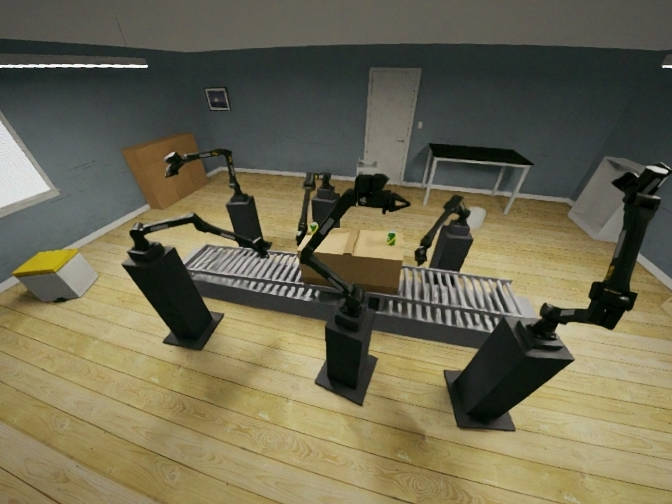

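Scene clock: 43.27 s.
arm1.joint_positions: joint1_rad=-0.505 joint2_rad=+0.801 joint3_rad=+1.605 joint4_rad=-0.701 joint5_rad=+0.004 joint6_rad=+0.392 gripper_m=+0.001
arm1.joint_status: not commanded
arm1.hand: x=-1.3901 y=+0.3664 z=+1.6463 quat_wxyz=(-0.528, -0.616, -0.267, +0.520) (m; scene frame)
arm2.joint_positions: joint1_rad=-1.489 joint2_rad=+0.609 joint3_rad=+1.599 joint4_rad=-0.943 joint5_rad=+0.001 joint6_rad=+0.004 gripper_m=+0.000
arm2.joint_status: not commanded
arm2.hand: x=-0.4719 y=+0.7045 z=+1.5449 quat_wxyz=(+0.041, -0.690, +0.043, +0.721) (m; scene frame)
arm3.joint_positions: joint1_rad=-1.010 joint2_rad=+3.060 joint3_rad=+2.452 joint4_rad=-0.362 joint5_rad=+0.000 joint6_rad=+0.012 gripper_m=+0.001
arm3.joint_status: not commanded
arm3.hand: x=+0.5800 y=+0.1324 z=+0.6589 quat_wxyz=(-0.096, -0.911, -0.295, +0.273) (m; scene frame)
arm4.joint_positions: joint1_rad=-0.498 joint2_rad=+1.495 joint3_rad=+1.598 joint4_rad=-0.501 joint5_rad=+0.003 joint6_rad=+0.007 gripper_m=+0.001
arm4.joint_status: not commanded
arm4.hand: x=+1.5253 y=+0.0253 z=+1.2888 quat_wxyz=(-0.446, +0.489, -0.674, -0.327) (m; scene frame)
arm5.joint_positions: joint1_rad=+0.003 joint2_rad=+2.795 joint3_rad=+1.825 joint4_rad=-0.546 joint5_rad=+0.050 joint6_rad=-0.032 gripper_m=+0.000
arm5.joint_status: joint1_rad off_target (ended at +0.003, target +0.140); the others done
arm5.hand: x=+0.3286 y=-0.0477 z=+0.6394 quat_wxyz=(-0.043, +0.692, -0.721, +0.000) (m; scene frame)
arm6.joint_positions: joint1_rad=-0.679 joint2_rad=+2.475 joint3_rad=+1.870 joint4_rad=-0.910 joint5_rad=+0.001 joint6_rad=-0.488 gripper_m=+0.000
arm6.joint_status: not commanded
arm6.hand: x=-0.7377 y=-0.0432 z=+0.6444 quat_wxyz=(-0.027, +0.669, -0.743, -0.008) (m; scene frame)
pictures: none
No camera images: the call's "cameras" was empty. Leave "cameras" out to get every camera's image.

>>> execute_actions([
  {"arm5":{"joints":{"joint1_rad":0.02}},"arm3":{"joints":{"joint6_rad":-0.9}},"arm6":{"joints":{"joint2_rad":1.2}}},
], cameras=[])

>>> execute_actions([
  {"arm5":{"joints":{"joint1_rad":-0.11}}},
], cameras=["cam_high"])

>>> execute_actions([
  {"arm5":{"joints":{"joint1_rad":-0.24}}},
], cameras=["cam_high","arm3_cam_wrist","arm4_cam_wrist"])

Scene clock: 46.10 s.
arm1.joint_positions: joint1_rad=-0.505 joint2_rad=+0.801 joint3_rad=+1.605 joint4_rad=-0.701 joint5_rad=+0.004 joint6_rad=+0.392 gripper_m=+0.001
arm1.joint_status: not commanded
arm1.hand: x=-1.3901 y=+0.3664 z=+1.6463 quat_wxyz=(-0.528, -0.616, -0.267, +0.520) (m; scene frame)
arm2.joint_positions: joint1_rad=-1.489 joint2_rad=+0.609 joint3_rad=+1.599 joint4_rad=-0.943 joint5_rad=+0.001 joint6_rad=+0.004 gripper_m=+0.000
arm2.joint_status: not commanded
arm2.hand: x=-0.4719 y=+0.7045 z=+1.5449 quat_wxyz=(+0.041, -0.690, +0.043, +0.721) (m; scene frame)
arm3.joint_positions: joint1_rad=-1.010 joint2_rad=+3.060 joint3_rad=+2.452 joint4_rad=-0.362 joint5_rad=+0.000 joint6_rad=-0.889 gripper_m=+0.001
arm3.joint_status: all done
arm3.hand: x=+0.5800 y=+0.1324 z=+0.6589 quat_wxyz=(+0.033, -0.691, -0.662, +0.287) (m; scene frame)
arm4.joint_positions: joint1_rad=-0.498 joint2_rad=+1.495 joint3_rad=+1.598 joint4_rad=-0.501 joint5_rad=+0.003 joint6_rad=+0.007 gripper_m=+0.001
arm4.joint_status: not commanded
arm4.hand: x=+1.5253 y=+0.0253 z=+1.2888 quat_wxyz=(-0.446, +0.489, -0.674, -0.327) (m; scene frame)
arm5.joint_positions: joint1_rad=-0.098 joint2_rad=+2.795 joint3_rad=+1.830 joint4_rad=-0.538 joint5_rad=+0.044 joint6_rad=-0.027 gripper_m=+0.000
arm5.joint_status: joint1_rad off_target (ended at -0.098, target +0.020)
arm5.hand: x=+0.3911 y=-0.0516 z=+0.6411 quat_wxyz=(-0.046, +0.653, -0.756, -0.005) (m; scene frame)
arm6.joint_positions: joint1_rad=-0.679 joint2_rad=+1.207 joint3_rad=+1.895 joint4_rad=-0.910 joint5_rad=+0.001 joint6_rad=-0.488 gripper_m=+0.000
arm6.joint_status: all done
arm6.hand: x=-0.8497 y=-0.2146 z=+1.4927 quat_wxyz=(-0.606, +0.522, -0.581, -0.153) (m; scene frame)
pictures: none
No camera images: the call's "cameras" was empty. Leave "cameras" out to get every camera's image.

Scene clock: 47.83 s.
arm1.joint_positions: joint1_rad=-0.505 joint2_rad=+0.801 joint3_rad=+1.605 joint4_rad=-0.701 joint5_rad=+0.004 joint6_rad=+0.392 gripper_m=+0.001
arm1.joint_status: not commanded
arm1.hand: x=-1.3901 y=+0.3664 z=+1.6463 quat_wxyz=(-0.528, -0.616, -0.267, +0.520) (m; scene frame)
arm2.joint_positions: joint1_rad=-1.489 joint2_rad=+0.609 joint3_rad=+1.599 joint4_rad=-0.943 joint5_rad=+0.001 joint6_rad=+0.004 gripper_m=+0.000
arm2.joint_status: not commanded
arm2.hand: x=-0.4719 y=+0.7045 z=+1.5449 quat_wxyz=(+0.041, -0.690, +0.043, +0.721) (m; scene frame)
arm3.joint_positions: joint1_rad=-1.010 joint2_rad=+3.060 joint3_rad=+2.452 joint4_rad=-0.362 joint5_rad=+0.000 joint6_rad=-0.889 gripper_m=+0.001
arm3.joint_status: not commanded
arm3.hand: x=+0.5800 y=+0.1324 z=+0.6589 quat_wxyz=(+0.033, -0.691, -0.662, +0.287) (m; scene frame)
arm4.joint_positions: joint1_rad=-0.498 joint2_rad=+1.495 joint3_rad=+1.598 joint4_rad=-0.501 joint5_rad=+0.003 joint6_rad=+0.007 gripper_m=+0.001
arm4.joint_status: not commanded
arm4.hand: x=+1.5253 y=+0.0253 z=+1.2888 quat_wxyz=(-0.446, +0.489, -0.674, -0.327) (m; scene frame)
arm5.joint_positions: joint1_rad=-0.242 joint2_rad=+2.795 joint3_rad=+1.852 joint4_rad=-0.524 joint5_rad=+0.048 joint6_rad=-0.016 gripper_m=+0.000
arm5.joint_status: joint1_rad off_target (ended at -0.243, target -0.110)
arm5.hand: x=+0.4854 y=-0.0600 z=+0.6476 quat_wxyz=(-0.062, +0.591, -0.804, -0.011) (m; scene frame)
arm6.joint_positions: joint1_rad=-0.679 joint2_rad=+1.207 joint3_rad=+1.895 joint4_rad=-0.910 joint5_rad=+0.001 joint6_rad=-0.488 gripper_m=+0.000
arm6.joint_status: not commanded
arm6.hand: x=-0.8497 y=-0.2146 z=+1.4927 quat_wxyz=(-0.606, +0.522, -0.581, -0.153) (m; scene frame)
pictures: cam_high
Images, in order (width x height): cam_high 672x504.

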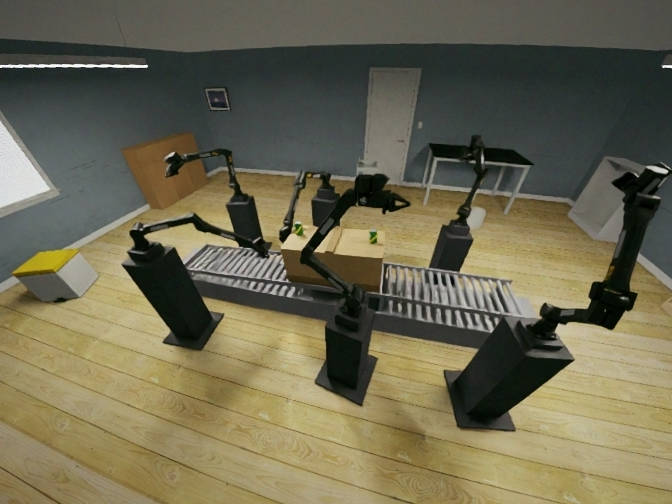

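Scene clock: 49.53 s.
arm1.joint_positions: joint1_rad=-0.505 joint2_rad=+0.801 joint3_rad=+1.605 joint4_rad=-0.701 joint5_rad=+0.004 joint6_rad=+0.392 gripper_m=+0.001
arm1.joint_status: not commanded
arm1.hand: x=-1.3901 y=+0.3664 z=+1.6463 quat_wxyz=(-0.528, -0.616, -0.267, +0.520) (m; scene frame)
arm2.joint_positions: joint1_rad=-1.489 joint2_rad=+0.609 joint3_rad=+1.599 joint4_rad=-0.943 joint5_rad=+0.001 joint6_rad=+0.004 gripper_m=+0.000
arm2.joint_status: not commanded
arm2.hand: x=-0.4719 y=+0.7045 z=+1.5449 quat_wxyz=(+0.041, -0.690, +0.043, +0.721) (m; scene frame)
arm3.joint_positions: joint1_rad=-1.010 joint2_rad=+3.060 joint3_rad=+2.452 joint4_rad=-0.362 joint5_rad=+0.000 joint6_rad=-0.889 gripper_m=+0.001
arm3.joint_status: not commanded
arm3.hand: x=+0.5800 y=+0.1324 z=+0.6589 quat_wxyz=(+0.033, -0.691, -0.662, +0.287) (m; scene frame)
arm4.joint_positions: joint1_rad=-0.498 joint2_rad=+1.495 joint3_rad=+1.598 joint4_rad=-0.501 joint5_rad=+0.003 joint6_rad=+0.007 gripper_m=+0.001
arm4.joint_status: not commanded
arm4.hand: x=+1.5253 y=+0.0253 z=+1.2888 quat_wxyz=(-0.446, +0.489, -0.674, -0.327) (m; scene frame)
arm5.joint_positions: joint1_rad=-0.351 joint2_rad=+2.795 joint3_rad=+1.872 joint4_rad=-0.516 joint5_rad=+0.040 joint6_rad=-0.005 gripper_m=+0.000
arm5.joint_status: joint1_rad off_target (ended at -0.351, target -0.240)
arm5.hand: x=+0.5551 y=-0.0744 z=+0.6532 quat_wxyz=(-0.072, +0.541, -0.838, -0.020) (m; scene frame)
arm6.joint_positions: joint1_rad=-0.679 joint2_rad=+1.207 joint3_rad=+1.895 joint4_rad=-0.910 joint5_rad=+0.001 joint6_rad=-0.488 gripper_m=+0.000
arm6.joint_status: not commanded
arm6.hand: x=-0.8497 y=-0.2146 z=+1.4927 quat_wxyz=(-0.606, +0.522, -0.581, -0.153) (m; scene frame)
pictures: arm3_cam_wrist, arm4_cam_wrist, cam_high
camera_calibration (this result's frames):
arm3_cam_wrist: T_world_to_cam=[[-0.893072, 0.123416, 0.432657, 0.210956], [0.229805, 0.951866, 0.202833, -0.387556], [-0.386798, 0.280571, -0.878446, 0.888755], [0, 0, 0, 1]] pos_world=[0.62123, 0.0935075, 0.768061]
arm4_cam_wrist: T_world_to_cam=[[0.9492, -0.314436, -0.0122547, -1.42212], [-0.272312, -0.801276, -0.532732, 1.12783], [0.15769, 0.509006, -0.846195, 0.957306], [0, 0, 0, 1]] pos_world=[1.50604, -0.0307341, 1.39347]
Images, in order (width x height): arm3_cam_wrist 504x504, arm4_cam_wrist 504x504, cam_high 672x504.

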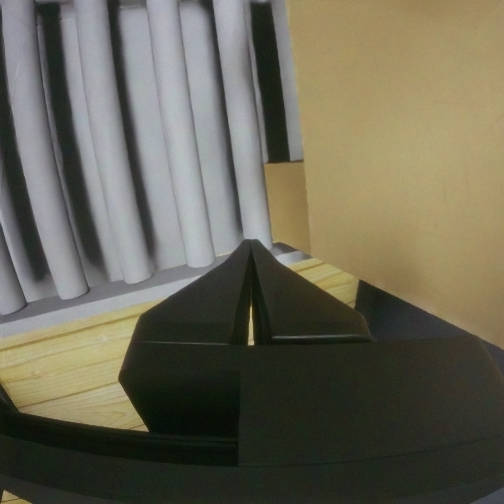

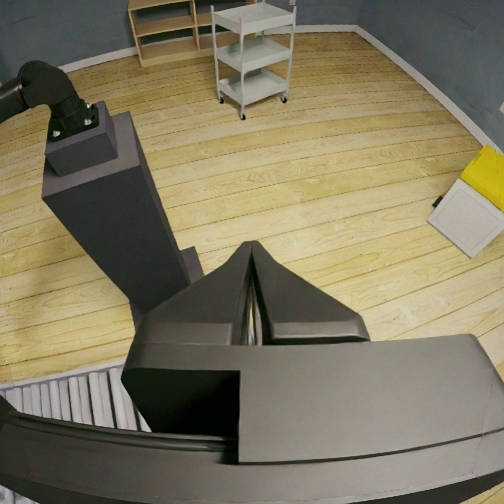

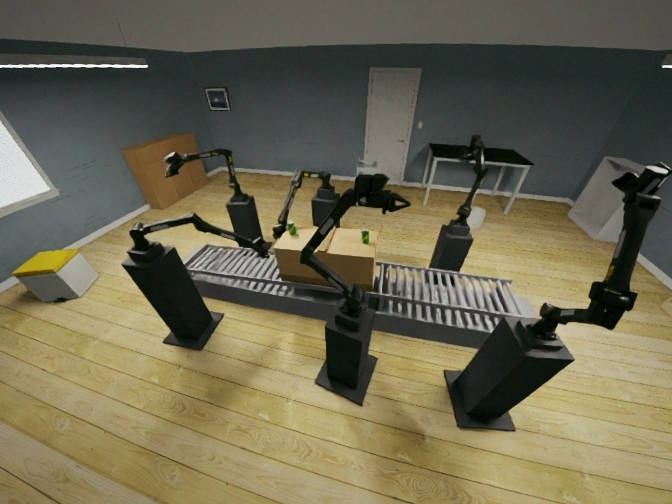

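>>> execute_actions([
  {"arm5":{"joints":{"joint1_rad":-0.35}},"arm4":{"joints":{"joint2_rad":0.7}}},
], cameras=[])

>>> execute_actions([
  {"arm5":{"joints":{"joint1_rad":-0.45}}},
], cameras=[])

>>> execute_actions([
  {"arm5":{"joints":{"joint1_rad":-0.55}}},
], cameras=["cam_high","arm3_cam_wrist","arm5_cam_wrist"])

Scene clock: 52.20 s.
arm1.joint_positions: joint1_rad=-0.505 joint2_rad=+0.801 joint3_rad=+1.605 joint4_rad=-0.701 joint5_rad=+0.004 joint6_rad=+0.392 gripper_m=+0.001
arm1.joint_status: not commanded
arm1.hand: x=-1.3901 y=+0.3664 z=+1.6463 quat_wxyz=(-0.528, -0.616, -0.267, +0.520) (m; scene frame)
arm2.joint_positions: joint1_rad=-1.489 joint2_rad=+0.609 joint3_rad=+1.599 joint4_rad=-0.943 joint5_rad=+0.001 joint6_rad=+0.004 gripper_m=+0.000
arm2.joint_status: not commanded
arm2.hand: x=-0.4719 y=+0.7045 z=+1.5449 quat_wxyz=(+0.041, -0.690, +0.043, +0.721) (m; scene frame)
arm3.joint_positions: joint1_rad=-1.010 joint2_rad=+3.060 joint3_rad=+2.452 joint4_rad=-0.362 joint5_rad=+0.000 joint6_rad=-0.889 gripper_m=+0.001
arm3.joint_status: not commanded
arm3.hand: x=+0.5800 y=+0.1324 z=+0.6589 quat_wxyz=(+0.033, -0.691, -0.662, +0.287) (m; scene frame)
arm4.joint_positions: joint1_rad=-0.498 joint2_rad=+0.706 joint3_rad=+1.593 joint4_rad=-0.498 joint5_rad=+0.003 joint6_rad=+0.007 gripper_m=+0.001
arm4.joint_status: all done
arm4.hand: x=+1.3979 y=-0.3757 z=+1.6486 quat_wxyz=(-0.669, +0.326, -0.451, -0.492) (m; scene frame)
arm5.joint_positions: joint1_rad=-0.452 joint2_rad=+2.794 joint3_rad=+1.885 joint4_rad=-0.509 joint5_rad=+0.036 joint6_rad=+0.009 gripper_m=+0.000
arm5.joint_status: joint1_rad off_target (ended at -0.452, target -0.350)
arm5.hand: x=+0.6181 y=-0.0969 z=+0.6581 quat_wxyz=(-0.081, +0.492, -0.866, -0.025) (m; scene frame)
arm6.joint_positions: joint1_rad=-0.679 joint2_rad=+1.207 joint3_rad=+1.895 joint4_rad=-0.910 joint5_rad=+0.001 joint6_rad=-0.488 gripper_m=+0.000
arm6.joint_status: not commanded
arm6.hand: x=-0.8497 y=-0.2146 z=+1.4927 quat_wxyz=(-0.606, +0.522, -0.581, -0.153) (m; scene frame)
pictures: none
No camera images: the call's "cameras" was empty. Leave "cameras" out to get every camera's image.

Scene clock: 53.60 s.
arm1.joint_positions: joint1_rad=-0.505 joint2_rad=+0.801 joint3_rad=+1.605 joint4_rad=-0.701 joint5_rad=+0.004 joint6_rad=+0.392 gripper_m=+0.001
arm1.joint_status: not commanded
arm1.hand: x=-1.3901 y=+0.3664 z=+1.6463 quat_wxyz=(-0.528, -0.616, -0.267, +0.520) (m; scene frame)
arm2.joint_positions: joint1_rad=-1.489 joint2_rad=+0.609 joint3_rad=+1.599 joint4_rad=-0.943 joint5_rad=+0.001 joint6_rad=+0.004 gripper_m=+0.000
arm2.joint_status: not commanded
arm2.hand: x=-0.4719 y=+0.7045 z=+1.5449 quat_wxyz=(+0.041, -0.690, +0.043, +0.721) (m; scene frame)
arm3.joint_positions: joint1_rad=-0.996 joint2_rad=+3.064 joint3_rad=+2.452 joint4_rad=-0.363 joint5_rad=-0.003 joint6_rad=-0.892 gripper_m=+0.001
arm3.joint_status: not commanded
arm3.hand: x=+0.5889 y=+0.1236 z=+0.6560 quat_wxyz=(+0.029, -0.686, -0.669, +0.285) (m; scene frame)
arm4.joint_positions: joint1_rad=-0.498 joint2_rad=+0.706 joint3_rad=+1.593 joint4_rad=-0.498 joint5_rad=+0.003 joint6_rad=+0.007 gripper_m=+0.001
arm4.joint_status: not commanded
arm4.hand: x=+1.3979 y=-0.3757 z=+1.6486 quat_wxyz=(-0.669, +0.326, -0.451, -0.492) (m; scene frame)
arm5.joint_positions: joint1_rad=-0.527 joint2_rad=+2.791 joint3_rad=+1.885 joint4_rad=-0.513 joint5_rad=+0.027 joint6_rad=+0.015 gripper_m=+0.000
arm5.joint_status: joint1_rad off_target (ended at -0.528, target -0.450)
arm5.hand: x=+0.6597 y=-0.1234 z=+0.6597 quat_wxyz=(-0.079, +0.457, -0.886, -0.026) (m; scene frame)
arm6.joint_positions: joint1_rad=-0.679 joint2_rad=+1.207 joint3_rad=+1.895 joint4_rad=-0.910 joint5_rad=+0.001 joint6_rad=-0.488 gripper_m=+0.000
arm6.joint_status: not commanded
arm6.hand: x=-0.8497 y=-0.2146 z=+1.4927 quat_wxyz=(-0.606, +0.522, -0.581, -0.153) (m; scene frame)
pictures: none
No camera images: the call's "cameras" was empty. Leave "cameras" out to get every camera's image.

Scene clock: 54.73 s.
arm1.joint_positions: joint1_rad=-0.505 joint2_rad=+0.801 joint3_rad=+1.605 joint4_rad=-0.701 joint5_rad=+0.004 joint6_rad=+0.392 gripper_m=+0.001
arm1.joint_status: not commanded
arm1.hand: x=-1.3901 y=+0.3664 z=+1.6463 quat_wxyz=(-0.528, -0.616, -0.267, +0.520) (m; scene frame)
arm2.joint_positions: joint1_rad=-1.489 joint2_rad=+0.609 joint3_rad=+1.599 joint4_rad=-0.943 joint5_rad=+0.001 joint6_rad=+0.004 gripper_m=+0.000
arm2.joint_status: not commanded
arm2.hand: x=-0.4719 y=+0.7045 z=+1.5449 quat_wxyz=(+0.041, -0.690, +0.043, +0.721) (m; scene frame)
arm3.joint_positions: joint1_rad=-0.978 joint2_rad=+3.072 joint3_rad=+2.452 joint4_rad=-0.363 joint5_rad=-0.003 joint6_rad=-0.893 gripper_m=+0.001
arm3.joint_status: not commanded
arm3.hand: x=+0.6015 y=+0.1136 z=+0.6496 quat_wxyz=(+0.026, -0.680, -0.676, +0.282) (m; scene frame)
arm4.joint_positions: joint1_rad=-0.498 joint2_rad=+0.706 joint3_rad=+1.593 joint4_rad=-0.498 joint5_rad=+0.003 joint6_rad=+0.007 gripper_m=+0.001
arm4.joint_status: not commanded
arm4.hand: x=+1.3979 y=-0.3757 z=+1.6486 quat_wxyz=(-0.669, +0.326, -0.451, -0.492) (m; scene frame)
arm5.joint_positions: joint1_rad=-0.575 joint2_rad=+2.791 joint3_rad=+1.863 joint4_rad=-0.535 joint5_rad=+0.008 joint6_rad=+0.015 gripper_m=+0.000
arm5.joint_status: all done
arm5.hand: x=+0.6724 y=-0.1542 z=+0.6529 quat_wxyz=(-0.055, +0.437, -0.898, -0.023) (m; scene frame)
arm6.joint_positions: joint1_rad=-0.679 joint2_rad=+1.207 joint3_rad=+1.895 joint4_rad=-0.910 joint5_rad=+0.001 joint6_rad=-0.488 gripper_m=+0.000
arm6.joint_status: not commanded
arm6.hand: x=-0.8497 y=-0.2146 z=+1.4927 quat_wxyz=(-0.606, +0.522, -0.581, -0.153) (m; scene frame)
pictures: arm3_cam_wrist, arm5_cam_wrist, cam_high
camera_calibration (this result's frames):
arm3_cam_wrist: T_world_to_cam=[[-0.901262, 0.0874093, 0.424366, 0.25092], [0.1924, 0.958314, 0.211226, -0.356444], [-0.388213, 0.272018, -0.88051, 0.897272], [0, 0, 0, 1]] pos_world=[0.643057, 0.0755794, 0.758865]
arm5_cam_wrist: T_world_to_cam=[[0.790228, -0.612617, 0.0155098, -0.640073], [-0.54061, -0.68498, 0.488408, -0.0525347], [-0.288583, -0.394339, -0.872477, 0.826457], [0, 0, 0, 1]] pos_world=[0.715904, -0.102201, 0.756651]
Images, in order (width x height): arm3_cam_wrist 504x504, arm5_cam_wrist 504x504, cam_high 672x504.

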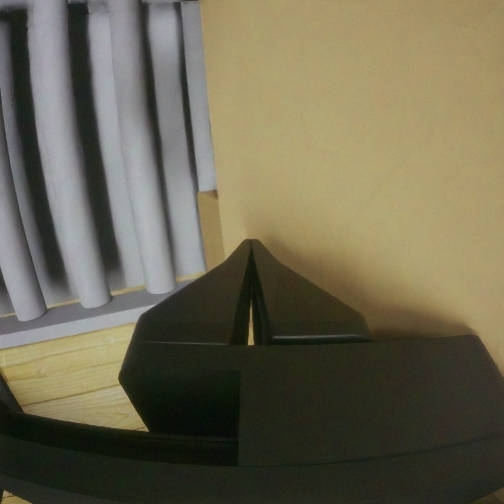

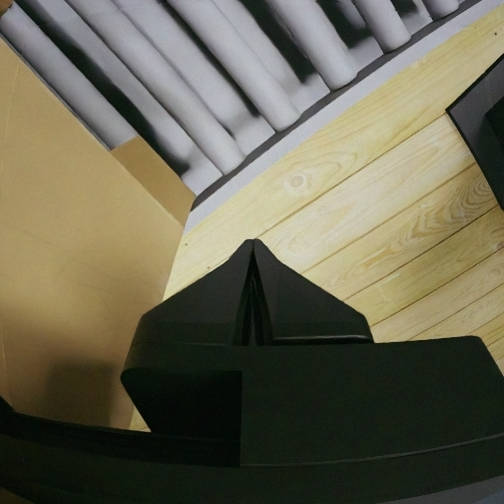

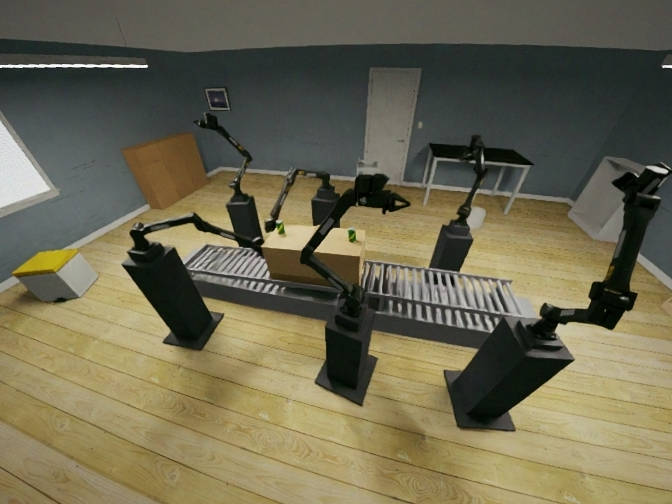

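>>> execute_actions([
  {"arm5":{"joints":{"joint1_rad":-1.2}}},
], cameras=[])

>>> execute_actions([
  {"arm3":{"joints":{"joint1_rad":-0.93,"joint2_rad":3.0,"joint3_rad":2.4}},"arm5":{"joints":{"joint2_rad":1.6}}},
], cameras=[])

>>> execute_actions([
  {"arm3":{"joints":{"joint1_rad":-0.86,"joint3_rad":2.32}}},
], cameras=["cam_high","arm3_cam_wrist"])

Scene clock: 57.17 s.
arm1.joint_positions: joint1_rad=-0.505 joint2_rad=+0.801 joint3_rad=+1.605 joint4_rad=-0.701 joint5_rad=+0.004 joint6_rad=+0.392 gripper_m=+0.001
arm1.joint_status: not commanded
arm1.hand: x=-1.3901 y=+0.3664 z=+1.6463 quat_wxyz=(-0.528, -0.616, -0.267, +0.520) (m; scene frame)
arm2.joint_positions: joint1_rad=-1.489 joint2_rad=+0.609 joint3_rad=+1.599 joint4_rad=-0.943 joint5_rad=+0.001 joint6_rad=+0.004 gripper_m=+0.000
arm2.joint_status: not commanded
arm2.hand: x=-0.4719 y=+0.7045 z=+1.5449 quat_wxyz=(+0.041, -0.690, +0.043, +0.721) (m; scene frame)
arm3.joint_positions: joint1_rad=-0.975 joint2_rad=+3.072 joint3_rad=+2.452 joint4_rad=-0.364 joint5_rad=-0.003 joint6_rad=-0.890 gripper_m=+0.001
arm3.joint_status: not commanded
arm3.hand: x=+0.6030 y=+0.1119 z=+0.6495 quat_wxyz=(+0.026, -0.680, -0.676, +0.282) (m; scene frame)
arm4.joint_positions: joint1_rad=-0.498 joint2_rad=+0.706 joint3_rad=+1.593 joint4_rad=-0.498 joint5_rad=+0.003 joint6_rad=+0.007 gripper_m=+0.001
arm4.joint_status: not commanded
arm4.hand: x=+1.3979 y=-0.3757 z=+1.6486 quat_wxyz=(-0.669, +0.326, -0.451, -0.492) (m; scene frame)
arm5.joint_positions: joint1_rad=-1.194 joint2_rad=+2.791 joint3_rad=+1.855 joint4_rad=-0.542 joint5_rad=+0.001 joint6_rad=+0.008 gripper_m=+0.000
arm5.joint_status: all done
arm5.hand: x=+0.8950 y=-0.4824 z=+0.6498 quat_wxyz=(-0.050, +0.147, -0.988, -0.010) (m; scene frame)
arm6.joint_positions: joint1_rad=-0.679 joint2_rad=+1.207 joint3_rad=+1.895 joint4_rad=-0.910 joint5_rad=+0.001 joint6_rad=-0.488 gripper_m=+0.000
arm6.joint_status: not commanded
arm6.hand: x=-0.8497 y=-0.2146 z=+1.4927 quat_wxyz=(-0.606, +0.522, -0.581, -0.153) (m; scene frame)
pictures: none
No camera images: the call's "cameras" was empty. Leave "cameras" out to get every camera's image.

Scene clock: 59.07 s.
arm1.joint_positions: joint1_rad=-0.505 joint2_rad=+0.801 joint3_rad=+1.605 joint4_rad=-0.701 joint5_rad=+0.004 joint6_rad=+0.392 gripper_m=+0.001
arm1.joint_status: not commanded
arm1.hand: x=-1.3901 y=+0.3664 z=+1.6463 quat_wxyz=(-0.528, -0.616, -0.267, +0.520) (m; scene frame)
arm2.joint_positions: joint1_rad=-1.489 joint2_rad=+0.609 joint3_rad=+1.599 joint4_rad=-0.943 joint5_rad=+0.001 joint6_rad=+0.004 gripper_m=+0.000
arm2.joint_status: not commanded
arm2.hand: x=-0.4719 y=+0.7045 z=+1.5449 quat_wxyz=(+0.041, -0.690, +0.043, +0.721) (m; scene frame)
arm3.joint_positions: joint1_rad=-0.833 joint2_rad=+3.033 joint3_rad=+2.362 joint4_rad=-0.368 joint5_rad=-0.010 joint6_rad=-0.854 gripper_m=+0.001
arm3.joint_status: joint1_rad off_target (ended at -0.833, target -0.930); the others done
arm3.hand: x=+0.7012 y=+0.0387 z=+0.6426 quat_wxyz=(-0.004, -0.648, -0.717, +0.257) (m; scene frame)
arm4.joint_positions: joint1_rad=-0.498 joint2_rad=+0.706 joint3_rad=+1.593 joint4_rad=-0.498 joint5_rad=+0.003 joint6_rad=+0.007 gripper_m=+0.001
arm4.joint_status: not commanded
arm4.hand: x=+1.3979 y=-0.3757 z=+1.6486 quat_wxyz=(-0.669, +0.326, -0.451, -0.492) (m; scene frame)
arm5.joint_positions: joint1_rad=-1.194 joint2_rad=+1.586 joint3_rad=+1.850 joint4_rad=-0.545 joint5_rad=+0.001 joint6_rad=+0.008 gripper_m=+0.000
arm5.joint_status: all done
arm5.hand: x=+0.9360 y=-0.4750 z=+1.5454 quat_wxyz=(-0.598, +0.115, -0.788, -0.096) (m; scene frame)
arm6.joint_positions: joint1_rad=-0.679 joint2_rad=+1.207 joint3_rad=+1.895 joint4_rad=-0.910 joint5_rad=+0.001 joint6_rad=-0.488 gripper_m=+0.000
arm6.joint_status: not commanded
arm6.hand: x=-0.8497 y=-0.2146 z=+1.4927 quat_wxyz=(-0.606, +0.522, -0.581, -0.153) (m; scene frame)
pictures: none
No camera images: the call's "cameras" was empty. Leave "cameras" out to get every camera's image.

Scene clock: 60.30 s.
arm1.joint_positions: joint1_rad=-0.505 joint2_rad=+0.801 joint3_rad=+1.605 joint4_rad=-0.701 joint5_rad=+0.004 joint6_rad=+0.392 gripper_m=+0.001
arm1.joint_status: not commanded
arm1.hand: x=-1.3901 y=+0.3664 z=+1.6463 quat_wxyz=(-0.528, -0.616, -0.267, +0.520) (m; scene frame)
arm2.joint_positions: joint1_rad=-1.489 joint2_rad=+0.609 joint3_rad=+1.599 joint4_rad=-0.943 joint5_rad=+0.001 joint6_rad=+0.004 gripper_m=+0.000
arm2.joint_status: not commanded
arm2.hand: x=-0.4719 y=+0.7045 z=+1.5449 quat_wxyz=(+0.041, -0.690, +0.043, +0.721) (m; scene frame)
arm3.joint_positions: joint1_rad=-0.797 joint2_rad=+3.011 joint3_rad=+2.308 joint4_rad=-0.364 joint5_rad=-0.007 joint6_rad=-0.874 gripper_m=+0.001
arm3.joint_status: joint1_rad off_target (ended at -0.797, target -0.860); the others done
arm3.hand: x=+0.7322 y=+0.0287 z=+0.6385 quat_wxyz=(-0.006, -0.630, -0.737, +0.243) (m; scene frame)
arm4.joint_positions: joint1_rad=-0.498 joint2_rad=+0.706 joint3_rad=+1.593 joint4_rad=-0.498 joint5_rad=+0.003 joint6_rad=+0.007 gripper_m=+0.001
arm4.joint_status: not commanded
arm4.hand: x=+1.3979 y=-0.3757 z=+1.6486 quat_wxyz=(-0.669, +0.326, -0.451, -0.492) (m; scene frame)
arm5.joint_positions: joint1_rad=-1.194 joint2_rad=+1.586 joint3_rad=+1.850 joint4_rad=-0.545 joint5_rad=+0.001 joint6_rad=+0.008 gripper_m=+0.000
arm5.joint_status: not commanded
arm5.hand: x=+0.9360 y=-0.4750 z=+1.5454 quat_wxyz=(-0.598, +0.115, -0.788, -0.096) (m; scene frame)
arm6.joint_positions: joint1_rad=-0.679 joint2_rad=+1.207 joint3_rad=+1.895 joint4_rad=-0.910 joint5_rad=+0.001 joint6_rad=-0.488 gripper_m=+0.000
arm6.joint_status: not commanded
arm6.hand: x=-0.8497 y=-0.2146 z=+1.4927 quat_wxyz=(-0.606, +0.522, -0.581, -0.153) (m; scene frame)
pictures: arm3_cam_wrist, cam_high
camera_calibration (this result's frames):
arm3_cam_wrist: T_world_to_cam=[[-0.929375, -0.08492, 0.359237, 0.447943], [0.0136784, 0.964588, 0.263406, -0.200501], [-0.368884, 0.249717, -0.895302, 0.95727], [0, 0, 0, 1]] pos_world=[0.772171, -0.00760622, 0.748942]
Images, in order (width x height): arm3_cam_wrist 504x504, cam_high 672x504.

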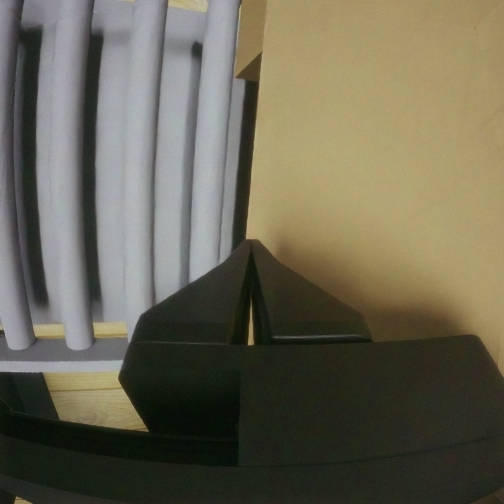

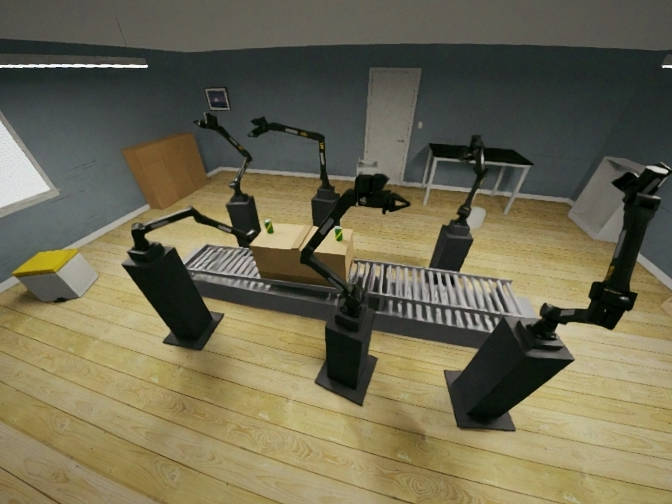

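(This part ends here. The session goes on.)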